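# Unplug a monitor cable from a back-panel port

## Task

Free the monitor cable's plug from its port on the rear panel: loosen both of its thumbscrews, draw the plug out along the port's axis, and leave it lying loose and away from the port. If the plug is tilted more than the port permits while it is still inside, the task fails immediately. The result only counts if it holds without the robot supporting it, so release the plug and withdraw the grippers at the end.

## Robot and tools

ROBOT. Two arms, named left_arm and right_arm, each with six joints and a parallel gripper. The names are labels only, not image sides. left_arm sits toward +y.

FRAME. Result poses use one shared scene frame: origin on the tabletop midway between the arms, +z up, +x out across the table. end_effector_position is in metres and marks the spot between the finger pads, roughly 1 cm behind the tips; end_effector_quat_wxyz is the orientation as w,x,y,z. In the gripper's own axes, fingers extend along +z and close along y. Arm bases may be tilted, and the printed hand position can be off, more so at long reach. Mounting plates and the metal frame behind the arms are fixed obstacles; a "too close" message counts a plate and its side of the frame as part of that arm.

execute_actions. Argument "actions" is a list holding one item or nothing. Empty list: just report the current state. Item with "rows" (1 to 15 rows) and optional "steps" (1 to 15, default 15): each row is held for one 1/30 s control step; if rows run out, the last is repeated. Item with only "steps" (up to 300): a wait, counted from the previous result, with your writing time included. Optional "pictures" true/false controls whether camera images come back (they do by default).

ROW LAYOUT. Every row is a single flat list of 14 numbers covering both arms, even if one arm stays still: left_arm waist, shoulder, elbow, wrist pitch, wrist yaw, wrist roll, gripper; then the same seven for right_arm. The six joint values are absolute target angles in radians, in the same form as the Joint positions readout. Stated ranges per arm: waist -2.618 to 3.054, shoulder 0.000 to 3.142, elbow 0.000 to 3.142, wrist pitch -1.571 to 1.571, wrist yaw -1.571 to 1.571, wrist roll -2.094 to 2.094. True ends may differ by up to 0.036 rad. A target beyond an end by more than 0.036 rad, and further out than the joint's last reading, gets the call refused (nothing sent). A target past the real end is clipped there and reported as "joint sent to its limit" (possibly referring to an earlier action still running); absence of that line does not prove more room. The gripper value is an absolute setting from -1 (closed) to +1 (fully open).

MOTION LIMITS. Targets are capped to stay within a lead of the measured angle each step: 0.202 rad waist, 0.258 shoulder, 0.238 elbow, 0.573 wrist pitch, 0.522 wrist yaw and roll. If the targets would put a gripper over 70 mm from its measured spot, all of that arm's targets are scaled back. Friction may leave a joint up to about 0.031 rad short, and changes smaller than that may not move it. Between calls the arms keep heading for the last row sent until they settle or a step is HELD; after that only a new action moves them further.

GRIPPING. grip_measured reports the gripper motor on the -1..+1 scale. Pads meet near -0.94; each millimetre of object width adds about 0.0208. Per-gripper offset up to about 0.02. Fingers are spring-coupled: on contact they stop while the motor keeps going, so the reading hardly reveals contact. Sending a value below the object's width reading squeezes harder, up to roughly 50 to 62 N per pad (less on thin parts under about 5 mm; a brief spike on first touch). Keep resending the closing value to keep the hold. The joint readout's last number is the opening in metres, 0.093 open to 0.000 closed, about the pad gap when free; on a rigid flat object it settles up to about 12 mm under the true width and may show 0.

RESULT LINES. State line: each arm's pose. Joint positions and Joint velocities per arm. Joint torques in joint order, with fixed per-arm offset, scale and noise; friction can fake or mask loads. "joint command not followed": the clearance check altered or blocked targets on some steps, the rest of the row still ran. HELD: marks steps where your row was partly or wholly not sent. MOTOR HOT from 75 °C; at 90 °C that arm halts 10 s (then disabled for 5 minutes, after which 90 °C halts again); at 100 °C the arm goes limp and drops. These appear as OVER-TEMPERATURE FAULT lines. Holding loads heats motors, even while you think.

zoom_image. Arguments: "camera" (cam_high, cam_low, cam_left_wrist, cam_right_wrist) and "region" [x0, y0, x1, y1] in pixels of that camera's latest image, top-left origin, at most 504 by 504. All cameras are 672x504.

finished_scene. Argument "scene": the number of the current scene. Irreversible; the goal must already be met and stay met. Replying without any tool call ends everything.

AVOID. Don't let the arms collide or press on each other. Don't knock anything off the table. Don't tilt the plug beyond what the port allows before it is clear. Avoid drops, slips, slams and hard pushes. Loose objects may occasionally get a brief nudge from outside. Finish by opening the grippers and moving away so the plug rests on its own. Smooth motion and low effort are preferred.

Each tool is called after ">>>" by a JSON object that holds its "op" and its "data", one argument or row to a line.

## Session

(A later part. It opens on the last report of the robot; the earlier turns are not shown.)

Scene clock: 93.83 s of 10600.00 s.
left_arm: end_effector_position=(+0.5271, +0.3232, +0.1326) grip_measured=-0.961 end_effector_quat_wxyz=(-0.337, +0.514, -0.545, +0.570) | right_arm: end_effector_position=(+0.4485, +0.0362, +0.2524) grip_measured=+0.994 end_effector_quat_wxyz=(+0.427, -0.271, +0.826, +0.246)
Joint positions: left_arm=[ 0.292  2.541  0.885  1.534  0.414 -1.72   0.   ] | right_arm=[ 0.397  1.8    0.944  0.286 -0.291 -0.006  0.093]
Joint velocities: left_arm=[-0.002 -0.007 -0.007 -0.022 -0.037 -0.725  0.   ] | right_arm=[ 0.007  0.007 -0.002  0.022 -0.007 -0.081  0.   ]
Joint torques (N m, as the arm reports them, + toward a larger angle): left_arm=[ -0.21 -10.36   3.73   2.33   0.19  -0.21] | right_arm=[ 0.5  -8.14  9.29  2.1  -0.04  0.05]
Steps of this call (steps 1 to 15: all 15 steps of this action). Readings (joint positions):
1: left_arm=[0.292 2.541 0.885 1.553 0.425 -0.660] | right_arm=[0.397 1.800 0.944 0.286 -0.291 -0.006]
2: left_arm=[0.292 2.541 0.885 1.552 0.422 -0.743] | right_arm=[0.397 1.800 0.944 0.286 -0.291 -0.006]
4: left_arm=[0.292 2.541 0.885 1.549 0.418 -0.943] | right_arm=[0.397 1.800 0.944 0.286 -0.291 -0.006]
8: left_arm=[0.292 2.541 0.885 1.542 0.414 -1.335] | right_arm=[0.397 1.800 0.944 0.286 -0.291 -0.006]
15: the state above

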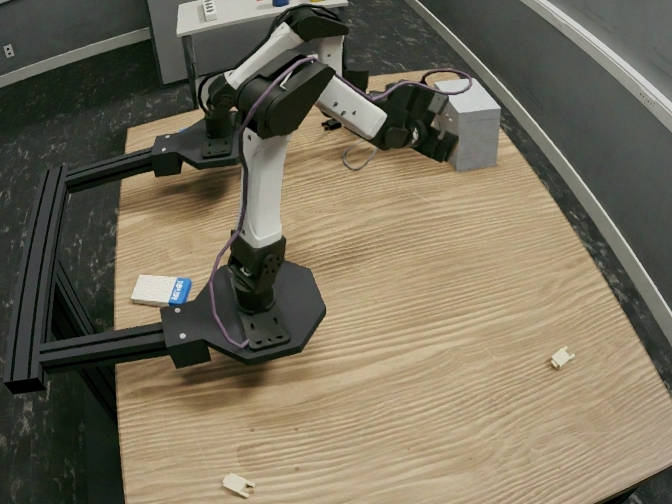

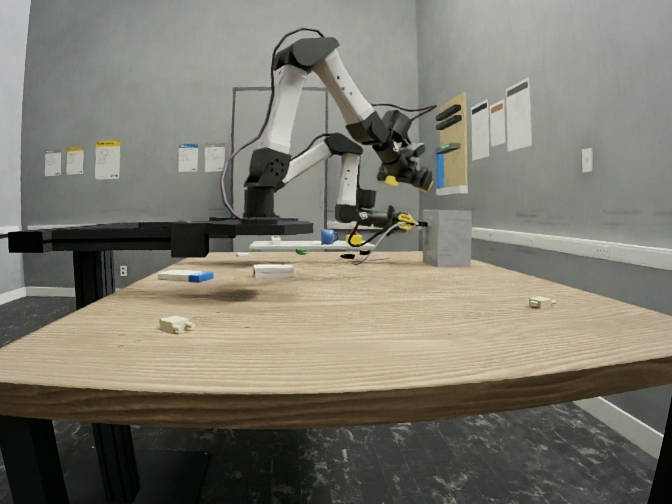

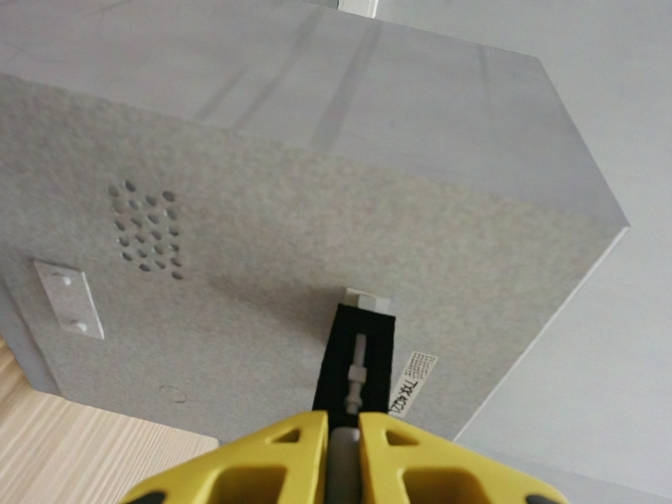

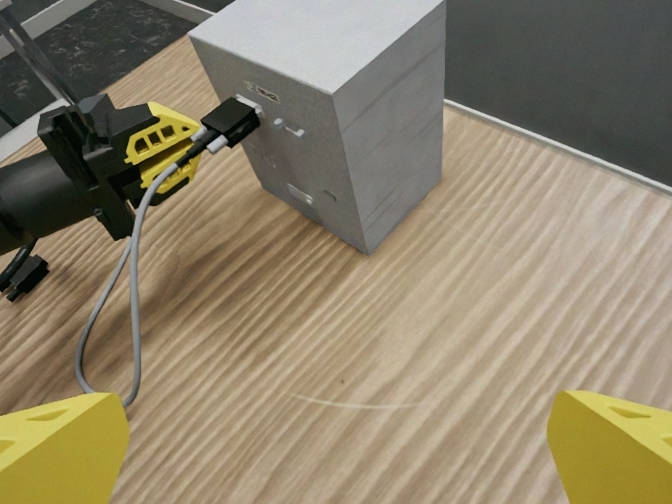

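Progressing. Ten more, then a pull test.

>>> {"op": "execute_actions", "data": {
  "actions": [
    {"rows":[[0.29,2.54,0.89,1.54,0.43,-1.9,-0.65,0.4,1.8,0.95,0.3,-0.3,0,1],[0.29,2.54,0.89,1.54,0.43,-0.5,-0.65,0.4,1.8,0.95,0.3,-0.3,0,1]]}
  ],
  "pictures": false
}}

>>> {"op": "execute_actions", "data": {
  "actions": [
    {"rows":[[0.29,2.54,0.89,1.54,0.43,-0.65,-1,0.4,1.8,0.95,0.3,-0.3,0,1],[0.29,2.54,0.89,1.54,0.43,-2.05,-1,0.4,1.8,0.95,0.3,-0.3,0,1]]}
  ],
  "pictures": false
}}

>>> {"op": "execute_actions", "data": {
  "actions": [
    {"rows":[[0.29,2.54,0.89,1.54,0.43,-1.9,-0.65,0.4,1.8,0.95,0.3,-0.3,0,1],[0.29,2.54,0.89,1.54,0.43,-0.5,-0.65,0.4,1.8,0.95,0.3,-0.3,0,1]]}
  ],
  "pictures": false
}}

>>> {"op": "execute_actions", "data": {
  "actions": [
    {"rows":[[0.29,2.54,0.89,1.54,0.43,-0.65,-1,0.4,1.8,0.95,0.3,-0.3,0,1],[0.29,2.54,0.89,1.54,0.43,-2.05,-1,0.4,1.8,0.95,0.3,-0.3,0,1]]}
  ],
  "pictures": false
}}

>>> {"op": "execute_actions", "data": {
  "actions": [
    {"rows":[[0.29,2.54,0.89,1.54,0.43,-1.9,-0.65,0.4,1.8,0.95,0.3,-0.3,0,1],[0.29,2.54,0.89,1.54,0.43,-0.5,-0.65,0.4,1.8,0.95,0.3,-0.3,0,1]]}
  ],
  "pictures": false
}}

>>> {"op": "execute_actions", "data": {
  "actions": [
    {"rows":[[0.29,2.54,0.89,1.54,0.43,-0.65,-1,0.4,1.8,0.95,0.3,-0.3,0,1],[0.29,2.54,0.89,1.54,0.43,-2.05,-1,0.4,1.8,0.95,0.3,-0.3,0,1]]}
  ],
  "pictures": false
}}

>>> {"op": "execute_actions", "data": {
  "actions": [
    {"rows":[[0.29,2.54,0.89,1.54,0.43,-1.9,-0.65,0.4,1.8,0.95,0.3,-0.3,0,1],[0.29,2.54,0.89,1.54,0.43,-0.5,-0.65,0.4,1.8,0.95,0.3,-0.3,0,1]]}
  ],
  "pictures": false
}}

>>> {"op": "execute_actions", "data": {
  "actions": [
    {"rows":[[0.29,2.54,0.89,1.54,0.43,-0.65,-1,0.4,1.8,0.95,0.3,-0.3,0,1],[0.29,2.54,0.89,1.54,0.43,-2.05,-1,0.4,1.8,0.95,0.3,-0.3,0,1]]}
  ],
  "pictures": false
}}

>>> {"op": "execute_actions", "data": {
  "actions": [
    {"rows":[[0.29,2.54,0.89,1.54,0.43,-1.9,-0.65,0.4,1.8,0.95,0.3,-0.3,0,1],[0.29,2.54,0.89,1.54,0.43,-0.5,-0.65,0.4,1.8,0.95,0.3,-0.3,0,1]]}
  ],
  "pictures": false
}}

>>> {"op": "execute_actions", "data": {
  "actions": [
    {"rows":[[0.29,2.54,0.89,1.54,0.43,-0.65,-1,0.4,1.8,0.95,0.3,-0.3,0,1],[0.29,2.54,0.89,1.54,0.43,-2.05,-1,0.4,1.8,0.95,0.3,-0.3,0,1]]}
  ],
  "pictures": false
}}

>>> {"op": "execute_actions", "data": {
  "actions": [
    {"rows":[[0.29,2.54,0.89,1.54,0.43,-1.9,-0.65,0.4,1.8,0.95,0.3,-0.3,0,1],[0.29,2.54,0.89,1.54,0.43,-0.5,-0.65,0.4,1.8,0.95,0.3,-0.3,0,1]]}
  ],
  "pictures": false
}}

>>> {"op": "execute_actions", "data": {
  "actions": [
    {"rows":[[0.29,2.54,0.89,1.54,0.43,-0.65,-1,0.4,1.8,0.95,0.3,-0.3,0,1],[0.29,2.54,0.89,1.54,0.43,-2.05,-1,0.4,1.8,0.95,0.3,-0.3,0,1]]}
  ],
  "pictures": false
}}

>>> {"op": "execute_actions", "data": {
  "actions": [
    {"rows":[[0.29,2.54,0.89,1.54,0.43,-1.9,-0.65,0.4,1.8,0.95,0.3,-0.3,0,1],[0.29,2.54,0.89,1.54,0.43,-0.5,-0.65,0.4,1.8,0.95,0.3,-0.3,0,1]]}
  ],
  "pictures": false
}}

>>> {"op": "execute_actions", "data": {
  "actions": [
    {"rows":[[0.29,2.54,0.89,1.54,0.43,-0.65,-1,0.4,1.8,0.95,0.3,-0.3,0,1],[0.29,2.54,0.89,1.54,0.43,-2.05,-1,0.4,1.8,0.95,0.3,-0.3,0,1]]}
  ],
  "pictures": false
}}

>>> {"op": "execute_actions", "data": {
  "actions": [
    {"rows":[[0.29,2.54,0.89,1.54,0.43,-1.9,-0.65,0.4,1.8,0.95,0.3,-0.3,0,1],[0.29,2.54,0.89,1.54,0.43,-0.5,-0.65,0.4,1.8,0.95,0.3,-0.3,0,1]]}
  ],
  "pictures": false
}}

>>> {"op": "execute_actions", "data": {
  "actions": [
    {"rows":[[0.29,2.54,0.89,1.54,0.43,-0.65,-1,0.4,1.8,0.95,0.3,-0.3,0,1],[0.29,2.54,0.89,1.54,0.43,-2.05,-1,0.4,1.8,0.95,0.3,-0.3,0,1]]}
  ],
  "pictures": false
}}

>>> {"op": "execute_actions", "data": {
  "actions": [
    {"rows":[[0.29,2.54,0.89,1.54,0.43,-1.9,-0.65,0.4,1.8,0.95,0.3,-0.3,0,1],[0.29,2.54,0.89,1.54,0.43,-0.5,-0.65,0.4,1.8,0.95,0.3,-0.3,0,1]]}
  ],
  "pictures": false
}}

>>> {"op": "execute_actions", "data": {
  "actions": [
    {"rows":[[0.29,2.54,0.89,1.54,0.43,-0.65,-1,0.4,1.8,0.95,0.3,-0.3,0,1],[0.29,2.54,0.89,1.54,0.43,-2.05,-1,0.4,1.8,0.95,0.3,-0.3,0,1]]}
  ],
  "pictures": false
}}

>>> {"op": "execute_actions", "data": {
  "actions": [
    {"rows":[[0.29,2.54,0.89,1.54,0.43,-1.9,-0.65,0.4,1.8,0.95,0.3,-0.3,0,1],[0.29,2.54,0.89,1.54,0.43,-0.5,-0.65,0.4,1.8,0.95,0.3,-0.3,0,1]]}
  ],
  "pictures": false
}}

>>> {"op": "execute_actions", "data": {
  "actions": [
    {"rows":[[0.29,2.54,0.89,1.54,0.43,-0.65,-1,0.4,1.8,0.95,0.3,-0.3,0,1],[0.29,2.54,0.89,1.54,0.43,-1.85,-1,0.4,1.8,0.95,0.3,-0.3,0,1]]}
  ]
}}

>>> {"op": "zoom_image", "data": {
  "camera": "cam_left_wrist",
  "region": [270,270,450,450]
}}

>>> {"op": "execute_actions", "data": {
  "actions": [
    {"rows":[[0.29,2.54,0.855,1.55,0.42,-1.75,-1,0.4,1.8,0.95,0.3,-0.3,0,1]]}
  ]
}}

>>> {"op": "zoom_image", "data": {
  "camera": "cam_left_wrist",
  "region": [270,270,450,450]
}}

Scene clock: 126.17 s of 10600.00 s.
left_arm: end_effector_position=(+0.5271, +0.3217, +0.1367) grip_measured=-0.652 end_effector_quat_wxyz=(+0.585, -0.159, +0.726, -0.324) | right_arm: end_effector_position=(+0.4485, +0.0362, +0.2524) grip_measured=+0.994 end_effector_quat_wxyz=(+0.427, -0.271, +0.826, +0.246)
Joint positions: left_arm=[ 0.292  2.541  0.885  1.551  0.424 -0.655  0.014] | right_arm=[ 0.397  1.8    0.944  0.286 -0.291 -0.006  0.093]
Joint velocities: left_arm=[-0.007 -0.012 -0.012  0.11   0.125  0.945  0.   ] | right_arm=[ 0.002 -0.007 -0.002  0.051 -0.022 -0.007  0.   ]
Joint torques (N m, as the arm reports them, + toward a larger angle): left_arm=[ -0.17 -10.43   3.69   1.88   0.     0.2 ] | right_arm=[ 0.19 -8.08  9.51  2.06 -0.14  0.01]
Steps of this call (steps 1 to 30: the robot went on to your last target; steps 31 to 90: nothing new was sent; then 28.83 s passed at rest; steps 91 to 105: all 15 steps of this action). Readings (joint positions):
91: left_arm=[0.292 2.541 0.885 1.529 0.415 -1.830] | right_arm=[0.397 1.800 0.944 0.286 -0.291 -0.006]
92: left_arm=[0.292 2.541 0.885 1.525 0.416 -1.750] | right_arm=[0.397 1.800 0.944 0.286 -0.291 -0.006]
94: left_arm=[0.292 2.541 0.885 1.529 0.419 -1.550] | right_arm=[0.397 1.800 0.944 0.286 -0.291 -0.006]
98: left_arm=[0.292 2.541 0.885 1.531 0.421 -1.152] | right_arm=[0.397 1.800 0.944 0.286 -0.291 -0.006]
105: the state above

Scene clock: 126.67 s of 10600.00 s.
left_arm: end_effector_position=(+0.5270, +0.3233, +0.1319) grip_measured=-0.961 end_effector_quat_wxyz=(-0.297, +0.550, -0.510, +0.591) | right_arm: end_effector_position=(+0.4485, +0.0362, +0.2524) grip_measured=+0.994 end_effector_quat_wxyz=(+0.427, -0.271, +0.826, +0.246)
Joint positions: left_arm=[ 0.292  2.541  0.885  1.531  0.414 -1.854  0.   ] | right_arm=[ 0.397  1.8    0.944  0.286 -0.291 -0.006  0.093]
Joint velocities: left_arm=[-0.012 -0.012  0.002 -0.051  0.066 -1.209  0.   ] | right_arm=[-0.027 -0.032 -0.002 -0.007 -0.066 -0.022  0.001]
Joint torques (N m, as the arm reports them, + toward a larger angle): left_arm=[ -0.17 -10.51   3.67   2.38   0.13  -0.23] | right_arm=[ 0.28 -8.04  9.5   2.12 -0.1  -0.05]
Steps of this call (steps 1 to 15: all 15 steps of this action). Readings (joint positions):
1: left_arm=[0.292 2.541 0.885 1.555 0.425 -0.649] | right_arm=[0.397 1.800 0.944 0.286 -0.291 -0.006]
2: left_arm=[0.292 2.541 0.885 1.553 0.422 -0.732] | right_arm=[0.397 1.800 0.944 0.286 -0.291 -0.006]
4: left_arm=[0.292 2.541 0.885 1.550 0.417 -0.933] | right_arm=[0.397 1.800 0.944 0.286 -0.291 -0.006]
8: left_arm=[0.292 2.541 0.885 1.543 0.413 -1.324] | right_arm=[0.397 1.800 0.944 0.286 -0.291 -0.006]
15: the state above

Scene clock: 127.17 s of 10600.00 s.
left_arm: end_effector_position=(+0.5271, +0.3218, +0.1363) grip_measured=-0.652 end_effector_quat_wxyz=(+0.582, -0.164, +0.726, -0.327) | right_arm: end_effector_position=(+0.4485, +0.0362, +0.2524) grip_measured=+0.994 end_effector_quat_wxyz=(+0.427, -0.271, +0.826, +0.246)
Joint positions: left_arm=[ 0.292  2.541  0.885  1.55   0.424 -0.666  0.014] | right_arm=[ 0.397  1.8    0.944  0.286 -0.291 -0.006  0.093]
Joint velocities: left_arm=[-0.007 -0.017 -0.027  0.183  0.066  0.989  0.001] | right_arm=[-0.022 -0.007 -0.017  0.037 -0.066  0.051 -0.   ]
Joint torques (N m, as the arm reports them, + toward a larger angle): left_arm=[ -0.17 -10.48   3.59   1.92   0.04   0.17] | right_arm=[ 0.14 -8.06  9.5   2.13 -0.07  0.03]
Steps of this call (steps 1 to 15: all 15 steps of this action). Readings (joint positions):
1: left_arm=[0.292 2.541 0.885 1.528 0.415 -1.865] | right_arm=[0.397 1.800 0.944 0.286 -0.291 -0.006]
2: left_arm=[0.292 2.541 0.885 1.524 0.415 -1.784] | right_arm=[0.397 1.800 0.944 0.286 -0.291 -0.006]
4: left_arm=[0.292 2.541 0.885 1.529 0.419 -1.584] | right_arm=[0.397 1.800 0.944 0.286 -0.291 -0.006]
8: left_arm=[0.292 2.541 0.885 1.530 0.420 -1.185] | right_arm=[0.397 1.800 0.944 0.286 -0.291 -0.006]
15: the state above

Scene clock: 127.67 s of 10600.00 s.
left_arm: end_effector_position=(+0.5269, +0.3229, +0.1319) grip_measured=-0.961 end_effector_quat_wxyz=(-0.296, +0.551, -0.509, +0.592) | right_arm: end_effector_position=(+0.4485, +0.0362, +0.2524) grip_measured=+0.994 end_effector_quat_wxyz=(+0.427, -0.271, +0.826, +0.246)
Joint positions: left_arm=[ 0.292  2.541  0.885  1.531  0.416 -1.858  0.   ] | right_arm=[ 0.397  1.8    0.944  0.286 -0.291 -0.006  0.093]
Joint velocities: left_arm=[-0.027  0.002 -0.007 -0.066  0.051 -1.15   0.   ] | right_arm=[-0.022 -0.017 -0.002 -0.11  -0.022 -0.007 -0.001]
Joint torques (N m, as the arm reports them, + toward a larger angle): left_arm=[ -0.38 -10.52   3.72   2.39   0.14  -0.23] | right_arm=[ 0.28 -8.1   9.36  2.15 -0.11  0.03]
Steps of this call (steps 1 to 15: all 15 steps of this action). Readings (joint positions):
1: left_arm=[0.292 2.541 0.885 1.553 0.425 -0.659] | right_arm=[0.397 1.800 0.944 0.286 -0.291 -0.006]
2: left_arm=[0.292 2.541 0.885 1.552 0.422 -0.742] | right_arm=[0.397 1.800 0.944 0.286 -0.291 -0.006]
4: left_arm=[0.292 2.541 0.885 1.549 0.418 -0.943] | right_arm=[0.397 1.800 0.944 0.286 -0.291 -0.006]
8: left_arm=[0.292 2.541 0.885 1.542 0.414 -1.334] | right_arm=[0.397 1.800 0.944 0.286 -0.291 -0.006]
15: the state above

Scene clock: 128.17 s of 10600.00 s.
left_arm: end_effector_position=(+0.5271, +0.3218, +0.1363) grip_measured=-0.652 end_effector_quat_wxyz=(+0.582, -0.164, +0.726, -0.327) | right_arm: end_effector_position=(+0.4485, +0.0362, +0.2524) grip_measured=+0.994 end_effector_quat_wxyz=(+0.427, -0.271, +0.826, +0.246)
Joint positions: left_arm=[ 0.292  2.541  0.885  1.55   0.424 -0.668  0.014] | right_arm=[ 0.397  1.8    0.944  0.286 -0.291 -0.006  0.093]
Joint velocities: left_arm=[ 0.002 -0.007 -0.012  0.125  0.051  1.018 -0.001] | right_arm=[-0.017  0.007 -0.017  0.022  0.022 -0.037 -0.   ]
Joint torques (N m, as the arm reports them, + toward a larger angle): left_arm=[ -0.16 -10.47   3.78   1.9    0.03   0.17] | right_arm=[ 0.31 -8.09  9.55  2.05 -0.08 -0.04]
Steps of this call (steps 1 to 15: all 15 steps of this action). Readings (joint positions):
1: left_arm=[0.292 2.541 0.885 1.528 0.416 -1.868] | right_arm=[0.397 1.800 0.944 0.286 -0.291 -0.006]
2: left_arm=[0.292 2.541 0.885 1.524 0.416 -1.786] | right_arm=[0.397 1.800 0.944 0.286 -0.291 -0.006]
4: left_arm=[0.292 2.541 0.885 1.529 0.419 -1.587] | right_arm=[0.397 1.800 0.944 0.286 -0.291 -0.006]
8: left_arm=[0.292 2.541 0.885 1.531 0.421 -1.188] | right_arm=[0.397 1.800 0.944 0.286 -0.291 -0.006]
15: the state above

Scene clock: 128.67 s of 10600.00 s.
left_arm: end_effector_position=(+0.5269, +0.3229, +0.1319) grip_measured=-0.960 end_effector_quat_wxyz=(-0.296, +0.551, -0.509, +0.592) | right_arm: end_effector_position=(+0.4485, +0.0362, +0.2524) grip_measured=+0.994 end_effector_quat_wxyz=(+0.427, -0.271, +0.826, +0.246)
Joint positions: left_arm=[ 0.292  2.541  0.885  1.531  0.416 -1.858  0.   ] | right_arm=[ 0.397  1.8    0.944  0.286 -0.291 -0.006  0.093]
Joint velocities: left_arm=[ 0.012  0.012 -0.002 -0.081  0.007 -1.106  0.   ] | right_arm=[ 0.002 -0.002  0.017 -0.095  0.007  0.007 -0.   ]
Joint torques (N m, as the arm reports them, + toward a larger angle): left_arm=[ -0.19 -10.52   3.66   2.42   0.17  -0.23] | right_arm=[ 0.21 -8.12  9.23  2.15 -0.12 -0.01]
Steps of this call (steps 1 to 15: all 15 steps of this action). Readings (joint positions):
1: left_arm=[0.292 2.541 0.885 1.553 0.425 -0.660] | right_arm=[0.397 1.800 0.944 0.286 -0.291 -0.006]
2: left_arm=[0.292 2.541 0.885 1.552 0.422 -0.743] | right_arm=[0.397 1.800 0.944 0.286 -0.291 -0.006]
4: left_arm=[0.292 2.541 0.885 1.549 0.418 -0.943] | right_arm=[0.397 1.800 0.944 0.286 -0.291 -0.006]
8: left_arm=[0.292 2.541 0.885 1.542 0.414 -1.335] | right_arm=[0.397 1.800 0.944 0.286 -0.291 -0.006]
15: the state above

Scene clock: 129.17 s of 10600.00 s.
left_arm: end_effector_position=(+0.5271, +0.3218, +0.1363) grip_measured=-0.652 end_effector_quat_wxyz=(+0.582, -0.164, +0.726, -0.327) | right_arm: end_effector_position=(+0.4485, +0.0362, +0.2524) grip_measured=+0.994 end_effector_quat_wxyz=(+0.427, -0.271, +0.826, +0.246)
Joint positions: left_arm=[ 0.292  2.541  0.885  1.55   0.424 -0.668  0.014] | right_arm=[ 0.397  1.8    0.944  0.286 -0.291 -0.006  0.093]
Joint velocities: left_arm=[ 0.007 -0.002  0.002  0.11   0.051  1.004 -0.001] | right_arm=[ 0.017  0.012 -0.007 -0.051 -0.007 -0.051 -0.001]
Joint torques (N m, as the arm reports them, + toward a larger angle): left_arm=[ -0.2  -10.29   3.72   1.91   0.02   0.19] | right_arm=[ 0.25 -7.89  9.52  2.11 -0.09  0.01]
Steps of this call (steps 1 to 15: all 15 steps of this action). Readings (joint positions):
1: left_arm=[0.292 2.541 0.885 1.528 0.416 -1.868] | right_arm=[0.397 1.800 0.944 0.286 -0.291 -0.006]
2: left_arm=[0.292 2.541 0.885 1.524 0.416 -1.786] | right_arm=[0.397 1.800 0.944 0.286 -0.291 -0.006]
4: left_arm=[0.292 2.541 0.885 1.529 0.419 -1.587] | right_arm=[0.397 1.800 0.944 0.286 -0.291 -0.006]
8: left_arm=[0.292 2.541 0.885 1.531 0.421 -1.188] | right_arm=[0.397 1.800 0.944 0.286 -0.291 -0.006]
15: the state above

Scene clock: 129.67 s of 10600.00 s.
left_arm: end_effector_position=(+0.5269, +0.3229, +0.1319) grip_measured=-0.960 end_effector_quat_wxyz=(-0.296, +0.551, -0.509, +0.592) | right_arm: end_effector_position=(+0.4485, +0.0362, +0.2524) grip_measured=+0.994 end_effector_quat_wxyz=(+0.427, -0.271, +0.826, +0.246)
Joint positions: left_arm=[ 0.292  2.541  0.885  1.531  0.416 -1.858  0.   ] | right_arm=[ 0.397  1.8    0.944  0.286 -0.291 -0.006  0.093]
Joint velocities: left_arm=[-0.002 -0.007  0.002 -0.066  0.11  -1.121  0.   ] | right_arm=[ 0.007  0.022  0.017 -0.066 -0.022  0.022 -0.001]
Joint torques (N m, as the arm reports them, + toward a larger angle): left_arm=[ -0.29 -10.57   3.68   2.35   0.09  -0.21] | right_arm=[ 0.28 -7.92  9.4   2.13 -0.06  0.05]
Steps of this call (steps 1 to 15: all 15 steps of this action). Readings (joint positions):
1: left_arm=[0.292 2.541 0.885 1.553 0.425 -0.660] | right_arm=[0.397 1.800 0.944 0.286 -0.291 -0.006]
2: left_arm=[0.292 2.541 0.885 1.552 0.422 -0.743] | right_arm=[0.397 1.800 0.944 0.286 -0.291 -0.006]
4: left_arm=[0.292 2.541 0.885 1.549 0.418 -0.943] | right_arm=[0.397 1.800 0.944 0.286 -0.291 -0.006]
8: left_arm=[0.292 2.541 0.885 1.542 0.414 -1.335] | right_arm=[0.397 1.800 0.944 0.286 -0.291 -0.006]
15: the state above

Scene clock: 130.17 s of 10600.00 s.
left_arm: end_effector_position=(+0.5271, +0.3219, +0.1362) grip_measured=-0.652 end_effector_quat_wxyz=(+0.582, -0.164, +0.726, -0.327) | right_arm: end_effector_position=(+0.4485, +0.0362, +0.2524) grip_measured=+0.994 end_effector_quat_wxyz=(+0.427, -0.271, +0.826, +0.246)
Joint positions: left_arm=[ 0.293  2.541  0.885  1.55   0.424 -0.667  0.014] | right_arm=[ 0.397  1.8    0.944  0.286 -0.291 -0.006  0.093]
Joint velocities: left_arm=[ 0.002 -0.007  0.007  0.125 -0.022  1.004  0.001] | right_arm=[-0.017  0.027  0.012  0.022  0.081  0.022 -0.001]
Joint torques (N m, as the arm reports them, + toward a larger angle): left_arm=[ -0.23 -10.51   3.58   1.94   0.06   0.21] | right_arm=[ 0.08 -7.99  9.47  2.08 -0.1   0.02]
Steps of this call (steps 1 to 15: all 15 steps of this action). Readings (joint positions):
1: left_arm=[0.292 2.541 0.885 1.528 0.416 -1.868] | right_arm=[0.397 1.800 0.944 0.286 -0.291 -0.006]
2: left_arm=[0.293 2.541 0.885 1.524 0.416 -1.786] | right_arm=[0.397 1.800 0.944 0.286 -0.291 -0.006]
4: left_arm=[0.293 2.541 0.885 1.529 0.419 -1.587] | right_arm=[0.397 1.800 0.944 0.286 -0.291 -0.006]
8: left_arm=[0.293 2.541 0.885 1.531 0.421 -1.188] | right_arm=[0.397 1.800 0.944 0.286 -0.291 -0.006]
15: the state above

Scene clock: 130.67 s of 10600.00 s.
left_arm: end_effector_position=(+0.5269, +0.3232, +0.1319) grip_measured=-0.960 end_effector_quat_wxyz=(-0.296, +0.551, -0.509, +0.591) | right_arm: end_effector_position=(+0.4485, +0.0362, +0.2524) grip_measured=+0.994 end_effector_quat_wxyz=(+0.427, -0.271, +0.826, +0.246)
Joint positions: left_arm=[ 0.293  2.541  0.885  1.531  0.416 -1.858  0.   ] | right_arm=[ 0.397  1.8    0.944  0.286 -0.291 -0.006  0.093]
Joint velocities: left_arm=[-0.012 -0.007 -0.012 -0.051 -0.095 -1.048  0.   ] | right_arm=[-0.002  0.002 -0.002 -0.095  0.007 -0.022 -0.   ]
Joint torques (N m, as the arm reports them, + toward a larger angle): left_arm=[ -0.23 -10.42   3.65   2.42   0.14  -0.26] | right_arm=[ 0.19 -8.06  9.48  2.1  -0.05  0.03]
Steps of this call (steps 1 to 15: all 15 steps of this action). Readings (joint positions):
1: left_arm=[0.293 2.541 0.885 1.553 0.425 -0.660] | right_arm=[0.397 1.800 0.944 0.286 -0.291 -0.006]
2: left_arm=[0.293 2.541 0.885 1.552 0.423 -0.743] | right_arm=[0.397 1.800 0.944 0.286 -0.291 -0.006]
4: left_arm=[0.293 2.541 0.885 1.549 0.418 -0.943] | right_arm=[0.397 1.800 0.944 0.286 -0.291 -0.006]
8: left_arm=[0.293 2.541 0.885 1.542 0.414 -1.335] | right_arm=[0.397 1.800 0.944 0.286 -0.291 -0.006]
15: the state above

Scene clock: 131.17 s of 10600.00 s.
left_arm: end_effector_position=(+0.5271, +0.3217, +0.1363) grip_measured=-0.652 end_effector_quat_wxyz=(+0.582, -0.164, +0.726, -0.327) | right_arm: end_effector_position=(+0.4485, +0.0362, +0.2524) grip_measured=+0.994 end_effector_quat_wxyz=(+0.427, -0.271, +0.826, +0.246)
Joint positions: left_arm=[ 0.292  2.541  0.885  1.55   0.424 -0.667  0.014] | right_arm=[ 0.397  1.8    0.944  0.286 -0.291 -0.006  0.093]
Joint velocities: left_arm=[-0.002 -0.017 -0.027  0.168 -0.007  1.092  0.001] | right_arm=[ 0.012  0.002 -0.012  0.022 -0.007  0.007 -0.001]
Joint torques (N m, as the arm reports them, + toward a larger angle): left_arm=[ -0.25 -10.45   3.82   1.9    0.06   0.24] | right_arm=[ 0.12 -7.9   9.58  2.15 -0.11 -0.03]
Steps of this call (steps 1 to 15: all 15 steps of this action). Readings (joint positions):
1: left_arm=[0.293 2.541 0.885 1.529 0.416 -1.868] | right_arm=[0.397 1.800 0.944 0.286 -0.291 -0.006]
2: left_arm=[0.293 2.541 0.885 1.524 0.417 -1.786] | right_arm=[0.397 1.800 0.944 0.286 -0.291 -0.006]
4: left_arm=[0.292 2.541 0.885 1.529 0.420 -1.586] | right_arm=[0.397 1.800 0.944 0.286 -0.291 -0.006]
8: left_arm=[0.292 2.541 0.885 1.531 0.421 -1.188] | right_arm=[0.397 1.800 0.944 0.286 -0.291 -0.006]
15: the state above

Scene clock: 131.67 s of 10600.00 s.
left_arm: end_effector_position=(+0.5269, +0.3230, +0.1319) grip_measured=-0.960 end_effector_quat_wxyz=(-0.296, +0.551, -0.509, +0.591) | right_arm: end_effector_position=(+0.4485, +0.0362, +0.2524) grip_measured=+0.994 end_effector_quat_wxyz=(+0.427, -0.271, +0.826, +0.246)
Joint positions: left_arm=[ 0.292  2.541  0.885  1.531  0.416 -1.857  0.   ] | right_arm=[ 0.397  1.8    0.944  0.286 -0.291 -0.006  0.093]
Joint velocities: left_arm=[-0.012 -0.007 -0.007 -0.037 -0.051 -1.092  0.   ] | right_arm=[ 0.012  0.007  0.002 -0.037  0.007 -0.022 -0.001]
Joint torques (N m, as the arm reports them, + toward a larger angle): left_arm=[ -0.17 -10.56   3.68   2.4    0.13  -0.27] | right_arm=[ 0.14 -8.03  9.41  2.14 -0.09 -0.01]
Steps of this call (steps 1 to 15: all 15 steps of this action). Readings (joint positions):
1: left_arm=[0.292 2.541 0.885 1.554 0.425 -0.660] | right_arm=[0.397 1.800 0.944 0.286 -0.291 -0.006]
2: left_arm=[0.292 2.541 0.885 1.552 0.422 -0.743] | right_arm=[0.397 1.800 0.944 0.286 -0.291 -0.006]
4: left_arm=[0.292 2.541 0.885 1.549 0.418 -0.943] | right_arm=[0.397 1.800 0.944 0.286 -0.291 -0.006]
8: left_arm=[0.292 2.541 0.885 1.543 0.414 -1.335] | right_arm=[0.397 1.800 0.944 0.286 -0.291 -0.006]
15: the state above

Scene clock: 132.17 s of 10600.00 s.
left_arm: end_effector_position=(+0.5271, +0.3217, +0.1364) grip_measured=-0.652 end_effector_quat_wxyz=(+0.582, -0.164, +0.726, -0.328) | right_arm: end_effector_position=(+0.4485, +0.0362, +0.2524) grip_measured=+0.994 end_effector_quat_wxyz=(+0.427, -0.271, +0.826, +0.246)
Joint positions: left_arm=[ 0.292  2.541  0.885  1.55   0.424 -0.668  0.014] | right_arm=[ 0.397  1.8    0.944  0.286 -0.291 -0.006  0.093]
Joint velocities: left_arm=[-0.012  0.012 -0.022  0.198  0.081  0.96   0.   ] | right_arm=[ 0.012 -0.022 -0.007  0.007  0.022  0.007  0.001]
Joint torques (N m, as the arm reports them, + toward a larger angle): left_arm=[ -0.2  -10.38   3.74   1.89   0.03   0.18] | right_arm=[ 0.51 -8.21  9.38  2.09 -0.07 -0.06]
Steps of this call (steps 1 to 15: all 15 steps of this action). Readings (joint positions):
1: left_arm=[0.292 2.541 0.885 1.528 0.416 -1.868] | right_arm=[0.397 1.800 0.944 0.286 -0.291 -0.006]
2: left_arm=[0.292 2.541 0.885 1.524 0.416 -1.786] | right_arm=[0.397 1.800 0.944 0.286 -0.291 -0.006]
4: left_arm=[0.292 2.541 0.885 1.529 0.419 -1.586] | right_arm=[0.397 1.800 0.944 0.286 -0.291 -0.006]
8: left_arm=[0.292 2.541 0.885 1.531 0.421 -1.188] | right_arm=[0.397 1.800 0.944 0.286 -0.291 -0.006]
15: the state above

Scene clock: 132.67 s of 10600.00 s.
left_arm: end_effector_position=(+0.5270, +0.3231, +0.1319) grip_measured=-0.960 end_effector_quat_wxyz=(-0.296, +0.551, -0.509, +0.591) | right_arm: end_effector_position=(+0.4485, +0.0362, +0.2524) grip_measured=+0.994 end_effector_quat_wxyz=(+0.427, -0.271, +0.826, +0.246)
Joint positions: left_arm=[ 0.292  2.541  0.885  1.531  0.415 -1.857  0.   ] | right_arm=[ 0.397  1.8    0.944  0.286 -0.291 -0.006  0.093]
Joint velocities: left_arm=[-0.012 -0.007  0.002 -0.022 -0.022 -0.989  0.   ] | right_arm=[ 0.007  0.012 -0.002 -0.066  0.007  0.007 -0.001]
Joint torques (N m, as the arm reports them, + toward a larger angle): left_arm=[ -0.35 -10.49   3.77   2.42   0.18  -0.25] | right_arm=[ 0.29 -7.99  9.47  2.09 -0.1   0.02]
Steps of this call (steps 1 to 15: all 15 steps of this action). Readings (joint positions):
1: left_arm=[0.292 2.541 0.885 1.554 0.425 -0.660] | right_arm=[0.397 1.800 0.944 0.286 -0.291 -0.006]
2: left_arm=[0.292 2.541 0.885 1.552 0.421 -0.743] | right_arm=[0.397 1.800 0.944 0.286 -0.291 -0.006]
4: left_arm=[0.292 2.541 0.885 1.549 0.417 -0.944] | right_arm=[0.397 1.800 0.944 0.286 -0.291 -0.006]
8: left_arm=[0.292 2.541 0.885 1.542 0.413 -1.335] | right_arm=[0.397 1.800 0.944 0.286 -0.291 -0.006]
15: the state above

Scene clock: 133.17 s of 10600.00 s.
left_arm: end_effector_position=(+0.5271, +0.3217, +0.1362) grip_measured=-0.652 end_effector_quat_wxyz=(+0.582, -0.164, +0.726, -0.327) | right_arm: end_effector_position=(+0.4485, +0.0362, +0.2524) grip_measured=+0.994 end_effector_quat_wxyz=(+0.427, -0.271, +0.826, +0.246)
Joint positions: left_arm=[ 0.292  2.541  0.885  1.55   0.424 -0.667  0.014] | right_arm=[ 0.397  1.8    0.944  0.286 -0.291 -0.006  0.093]
Joint velocities: left_arm=[-0.017  0.012 -0.002  0.095 -0.007  0.989  0.001] | right_arm=[ 0.007 -0.002 -0.017 -0.022 -0.051 -0.051 -0.   ]
Joint torques (N m, as the arm reports them, + toward a larger angle): left_arm=[ -0.25 -10.48   3.7    1.94   0.07   0.21] | right_arm=[ 0.29 -8.25  9.28  2.13 -0.11  0.02]
Steps of this call (steps 1 to 15: all 15 steps of this action). Readings (joint positions):
1: left_arm=[0.292 2.541 0.885 1.528 0.416 -1.867] | right_arm=[0.397 1.800 0.944 0.286 -0.291 -0.006]
2: left_arm=[0.292 2.541 0.885 1.524 0.416 -1.786] | right_arm=[0.397 1.800 0.944 0.286 -0.291 -0.006]
4: left_arm=[0.292 2.541 0.885 1.529 0.419 -1.586] | right_arm=[0.397 1.800 0.944 0.286 -0.291 -0.006]
8: left_arm=[0.292 2.541 0.885 1.531 0.421 -1.188] | right_arm=[0.397 1.800 0.944 0.286 -0.291 -0.006]
15: the state above

Scene clock: 133.67 s of 10600.00 s.
left_arm: end_effector_position=(+0.5269, +0.3230, +0.1318) grip_measured=-0.960 end_effector_quat_wxyz=(-0.296, +0.551, -0.509, +0.591) | right_arm: end_effector_position=(+0.4485, +0.0362, +0.2524) grip_measured=+0.994 end_effector_quat_wxyz=(+0.427, -0.271, +0.826, +0.246)
Joint positions: left_arm=[ 0.292  2.541  0.885  1.53   0.416 -1.857  0.   ] | right_arm=[ 0.397  1.8    0.944  0.286 -0.291 -0.006  0.093]
Joint velocities: left_arm=[-0.002 -0.012  0.007 -0.081 -0.037 -1.106  0.   ] | right_arm=[-0.017 -0.017 -0.002  0.051 -0.066  0.037 -0.   ]
Joint torques (N m, as the arm reports them, + toward a larger angle): left_arm=[ -0.14 -10.5    3.68   2.38   0.15  -0.23] | right_arm=[ 0.17 -8.1   9.35  2.09 -0.09 -0.03]
Steps of this call (steps 1 to 15: all 15 steps of this action). Readings (joint positions):
1: left_arm=[0.292 2.541 0.885 1.553 0.425 -0.660] | right_arm=[0.397 1.800 0.944 0.286 -0.291 -0.006]
2: left_arm=[0.292 2.541 0.885 1.552 0.422 -0.743] | right_arm=[0.397 1.800 0.944 0.286 -0.291 -0.006]
4: left_arm=[0.292 2.541 0.885 1.549 0.418 -0.944] | right_arm=[0.397 1.800 0.944 0.286 -0.291 -0.006]
8: left_arm=[0.292 2.541 0.885 1.542 0.414 -1.335] | right_arm=[0.397 1.800 0.944 0.286 -0.291 -0.006]
15: the state above

Scene clock: 134.17 s of 10600.00 s.
left_arm: end_effector_position=(+0.5271, +0.3216, +0.1363) grip_measured=-0.652 end_effector_quat_wxyz=(+0.582, -0.164, +0.726, -0.328) | right_arm: end_effector_position=(+0.4485, +0.0362, +0.2524) grip_measured=+0.994 end_effector_quat_wxyz=(+0.427, -0.271, +0.826, +0.246)
Joint positions: left_arm=[ 0.292  2.541  0.885  1.55   0.425 -0.667  0.014] | right_arm=[ 0.397  1.8    0.944  0.286 -0.291 -0.006  0.093]
Joint velocities: left_arm=[-0.012 -0.012 -0.012  0.183  0.11   1.018 -0.   ] | right_arm=[-0.007 -0.007  0.002  0.007 -0.037  0.037 -0.   ]
Joint torques (N m, as the arm reports them, + toward a larger angle): left_arm=[ -0.21 -10.37   3.75   1.91   0.07   0.2 ] | right_arm=[ 0.06 -8.27  9.62  2.11 -0.13 -0.04]
Steps of this call (steps 1 to 15: all 15 steps of this action). Readings (joint positions):
1: left_arm=[0.292 2.541 0.885 1.528 0.416 -1.867] | right_arm=[0.397 1.800 0.944 0.286 -0.291 -0.006]
2: left_arm=[0.292 2.541 0.885 1.524 0.416 -1.786] | right_arm=[0.397 1.800 0.944 0.286 -0.291 -0.006]
4: left_arm=[0.292 2.541 0.885 1.529 0.419 -1.586] | right_arm=[0.397 1.800 0.944 0.286 -0.291 -0.006]
8: left_arm=[0.292 2.541 0.885 1.531 0.421 -1.188] | right_arm=[0.397 1.800 0.944 0.286 -0.291 -0.006]
15: the state above

Scene clock: 134.67 s of 10600.00 s.
left_arm: end_effector_position=(+0.5268, +0.3226, +0.1320) grip_measured=-0.959 end_effector_quat_wxyz=(-0.296, +0.549, -0.511, +0.591) | right_arm: end_effector_position=(+0.4485, +0.0362, +0.2524) grip_measured=+0.994 end_effector_quat_wxyz=(+0.427, -0.271, +0.826, +0.246)
Joint positions: left_arm=[ 0.292  2.541  0.885  1.531  0.418 -1.854  0.   ] | right_arm=[ 0.397  1.8    0.944  0.286 -0.291 -0.006  0.093]
Joint velocities: left_arm=[-0.007  0.002 -0.002 -0.051 -0.051 -1.179  0.   ] | right_arm=[-0.007  0.002  0.007 -0.066  0.037 -0.022  0.001]
Joint torques (N m, as the arm reports them, + toward a larger angle): left_arm=[ -0.17 -10.36   3.79   2.38   0.12  -0.29] | right_arm=[ 0.16 -8.29  9.32  2.14 -0.14 -0.01]
Steps of this call (steps 1 to 15: all 15 steps of this action). Readings (joint positions):
1: left_arm=[0.292 2.541 0.885 1.553 0.426 -0.660] | right_arm=[0.397 1.800 0.944 0.286 -0.291 -0.006]
2: left_arm=[0.292 2.541 0.885 1.553 0.423 -0.743] | right_arm=[0.397 1.800 0.944 0.286 -0.291 -0.006]
4: left_arm=[0.292 2.541 0.885 1.550 0.419 -0.944] | right_arm=[0.397 1.800 0.944 0.286 -0.291 -0.006]
8: left_arm=[0.292 2.541 0.885 1.543 0.417 -1.336] | right_arm=[0.397 1.800 0.944 0.286 -0.291 -0.006]
15: the state above

Scene clock: 135.17 s of 10600.00 s.
left_arm: end_effector_position=(+0.5271, +0.3218, +0.1363) grip_measured=-0.652 end_effector_quat_wxyz=(+0.582, -0.163, +0.726, -0.327) | right_arm: end_effector_position=(+0.4485, +0.0362, +0.2524) grip_measured=+0.994 end_effector_quat_wxyz=(+0.427, -0.271, +0.826, +0.246)
Joint positions: left_arm=[ 0.293  2.541  0.885  1.55   0.425 -0.666  0.014] | right_arm=[ 0.397  1.8    0.944  0.286 -0.291 -0.006  0.093]
Joint velocities: left_arm=[ 0.002  0.007 -0.017  0.125 -0.007  1.062  0.003] | right_arm=[ 0.007 -0.007 -0.012 -0.066  0.051  0.066 -0.   ]
Joint torques (N m, as the arm reports them, + toward a larger angle): left_arm=[ -0.15 -10.43   3.81   1.92   0.04   0.19] | right_arm=[ 0.35 -8.17  9.47  2.11 -0.09  0.02]
Steps of this call (steps 1 to 15: all 15 steps of this action). Readings (joint positions):
1: left_arm=[0.292 2.541 0.885 1.527 0.417 -1.865] | right_arm=[0.397 1.800 0.944 0.286 -0.291 -0.006]
2: left_arm=[0.293 2.541 0.885 1.524 0.417 -1.783] | right_arm=[0.397 1.800 0.944 0.286 -0.291 -0.006]
4: left_arm=[0.293 2.541 0.885 1.530 0.419 -1.583] | right_arm=[0.397 1.800 0.944 0.286 -0.291 -0.006]
8: left_arm=[0.293 2.541 0.885 1.531 0.421 -1.185] | right_arm=[0.397 1.800 0.944 0.286 -0.291 -0.006]
15: the state above

Scene clock: 135.67 s of 10600.00 s.
left_arm: end_effector_position=(+0.5269, +0.3228, +0.1327) grip_measured=-0.959 end_effector_quat_wxyz=(-0.337, +0.512, -0.547, +0.570) | right_arm: end_effector_position=(+0.4485, +0.0362, +0.2524) grip_measured=+0.994 end_effector_quat_wxyz=(+0.427, -0.271, +0.826, +0.246)
Joint positions: left_arm=[ 0.293  2.541  0.885  1.534  0.418 -1.716  0.   ] | right_arm=[ 0.397  1.8    0.944  0.286 -0.291 -0.006  0.093]
Joint velocities: left_arm=[-0.007 -0.012  0.007 -0.081  0.022 -0.725  0.   ] | right_arm=[-0.017 -0.002  0.002 -0.037 -0.022  0.022 -0.   ]
Joint torques (N m, as the arm reports them, + toward a larger angle): left_arm=[ -0.26 -10.43   3.8    2.33   0.14  -0.26] | right_arm=[ 0.47 -8.18  9.37  2.08 -0.08 -0.04]
Steps of this call (steps 1 to 15: all 15 steps of this action). Readings (joint positions):
1: left_arm=[0.293 2.541 0.885 1.553 0.426 -0.659] | right_arm=[0.397 1.800 0.944 0.286 -0.291 -0.006]
2: left_arm=[0.293 2.541 0.885 1.552 0.423 -0.743] | right_arm=[0.397 1.800 0.944 0.286 -0.291 -0.006]
4: left_arm=[0.293 2.541 0.885 1.549 0.419 -0.943] | right_arm=[0.397 1.800 0.944 0.286 -0.291 -0.006]
8: left_arm=[0.293 2.541 0.885 1.543 0.417 -1.336] | right_arm=[0.397 1.800 0.944 0.286 -0.291 -0.006]
15: the state above

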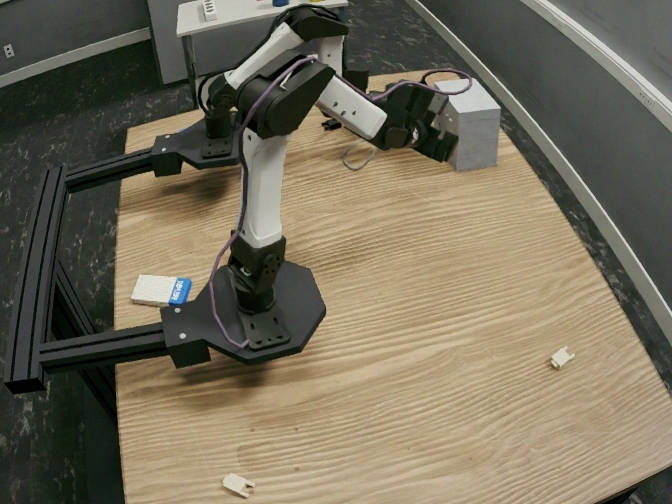

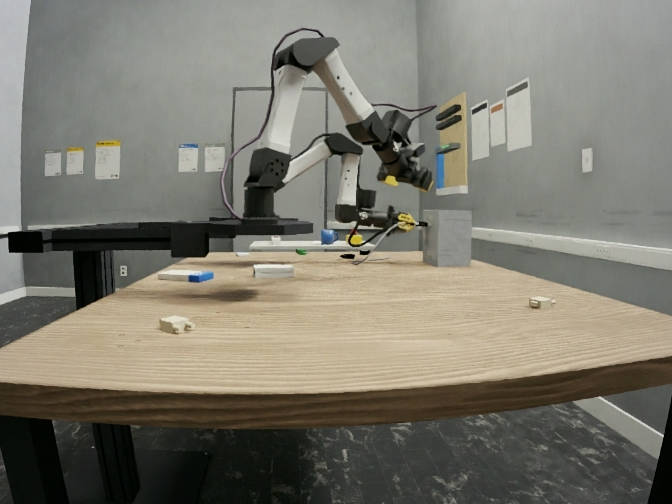

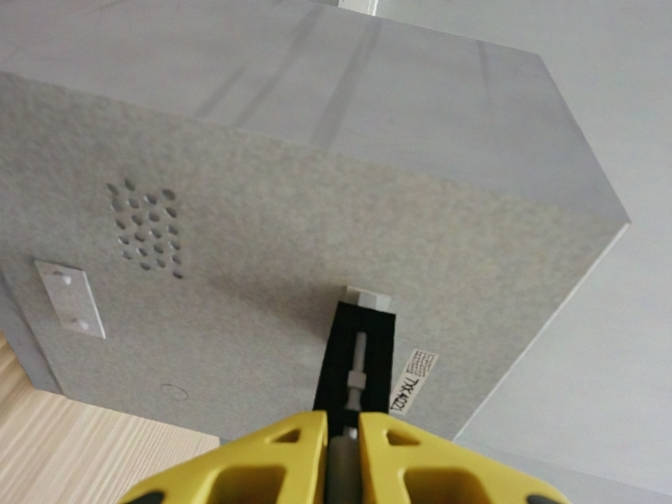

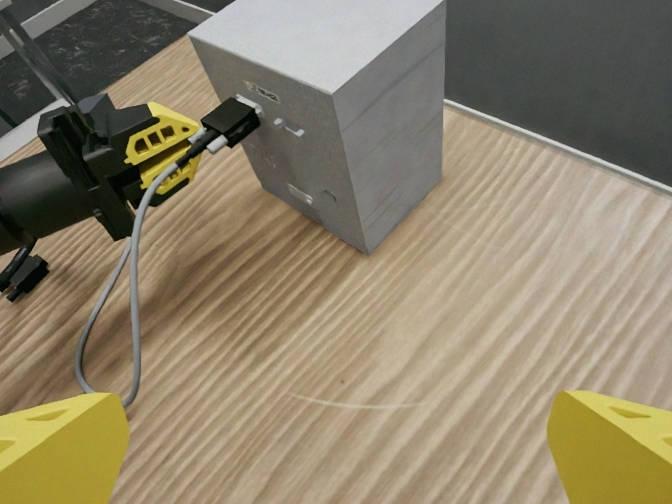

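Region (270, 270, 450, 450) of cam_left_wrist's 672x504 image, scaled by 2.800, with more detail than that image has.

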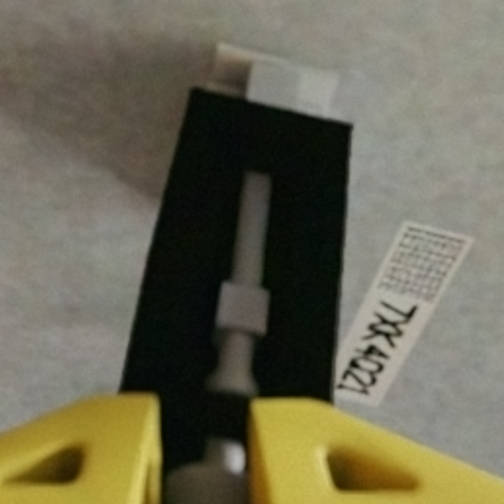

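Scene clock: 136.17 s of 10600.00 s.
left_arm: end_effector_position=(+0.5263, +0.3232, +0.1322) grip_measured=-0.959 end_effector_quat_wxyz=(-0.336, +0.514, -0.545, +0.570) | right_arm: end_effector_position=(+0.4485, +0.0362, +0.2524) grip_measured=+0.994 end_effector_quat_wxyz=(+0.427, -0.271, +0.826, +0.246)
Joint positions: left_arm=[ 0.293  2.541  0.882  1.536  0.415 -1.721  0.   ] | right_arm=[ 0.397  1.8    0.944  0.286 -0.291 -0.006  0.093]
Joint velocities: left_arm=[-0.002 -0.002 -0.002  0.066  0.007  0.051  0.   ] | right_arm=[-0.007 -0.007  0.002 -0.022  0.007 -0.007  0.   ]
Joint torques (N m, as the arm reports them, + toward a larger angle): left_arm=[ -0.2  -10.37   1.2    2.41   0.09  -0.25] | right_arm=[ 0.32 -8.08  9.52  2.13 -0.1   0.03]
Steps of this call (steps 1 to 15: all 15 steps of this action). Readings (joint positions):
1: left_arm=[0.293 2.541 0.883 1.535 0.417 -1.721] | right_arm=[0.397 1.800 0.944 0.286 -0.291 -0.006]
2: left_arm=[0.293 2.541 0.882 1.535 0.415 -1.721] | right_arm=[0.397 1.800 0.944 0.286 -0.291 -0.006]
4: left_arm=[0.293 2.541 0.882 1.536 0.415 -1.721] | right_arm=[0.397 1.800 0.944 0.286 -0.291 -0.006]
8: left_arm=[0.293 2.541 0.882 1.536 0.415 -1.721] | right_arm=[0.397 1.800 0.944 0.286 -0.291 -0.006]
15: the state above

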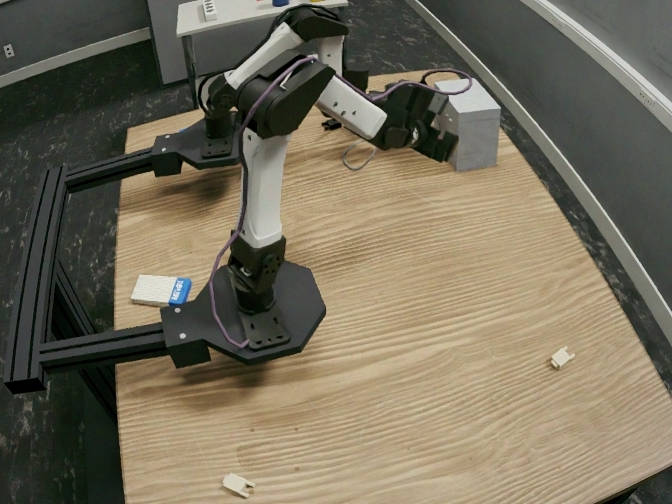

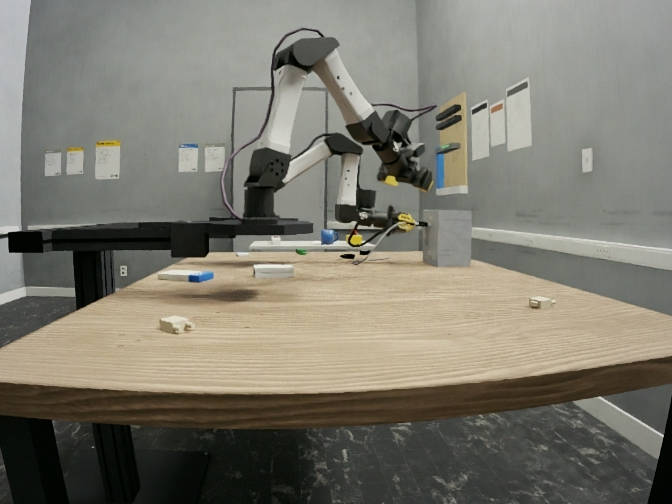

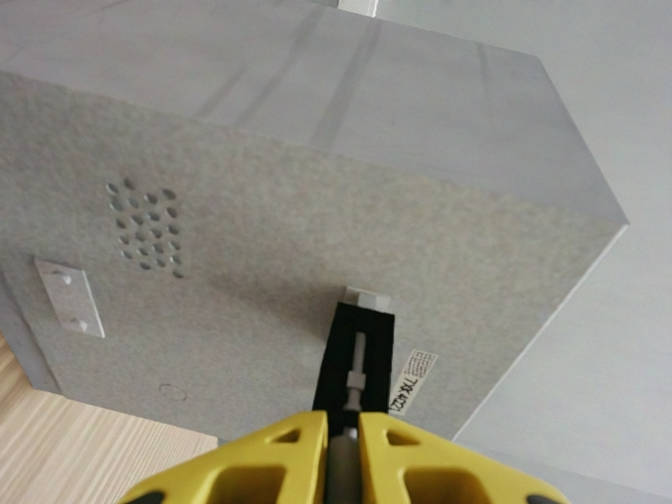

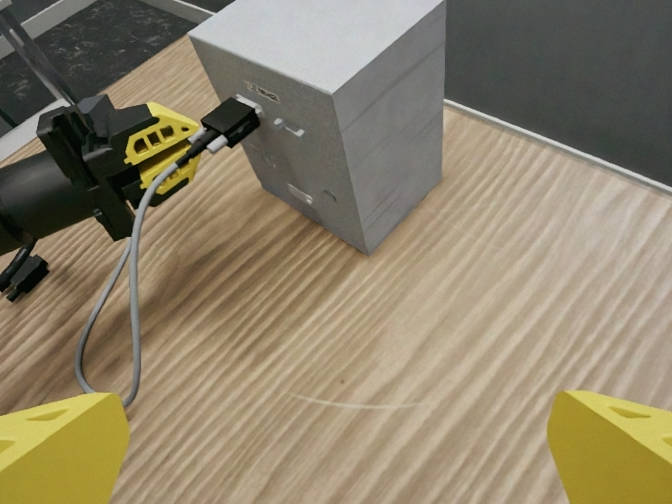

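Region (270, 270, 450, 450) of cam_left_wrist's 672x504 image, scaled by 2.800, with more detail than that image has.

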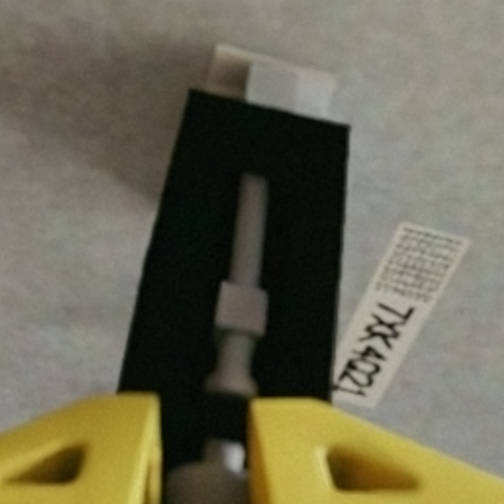

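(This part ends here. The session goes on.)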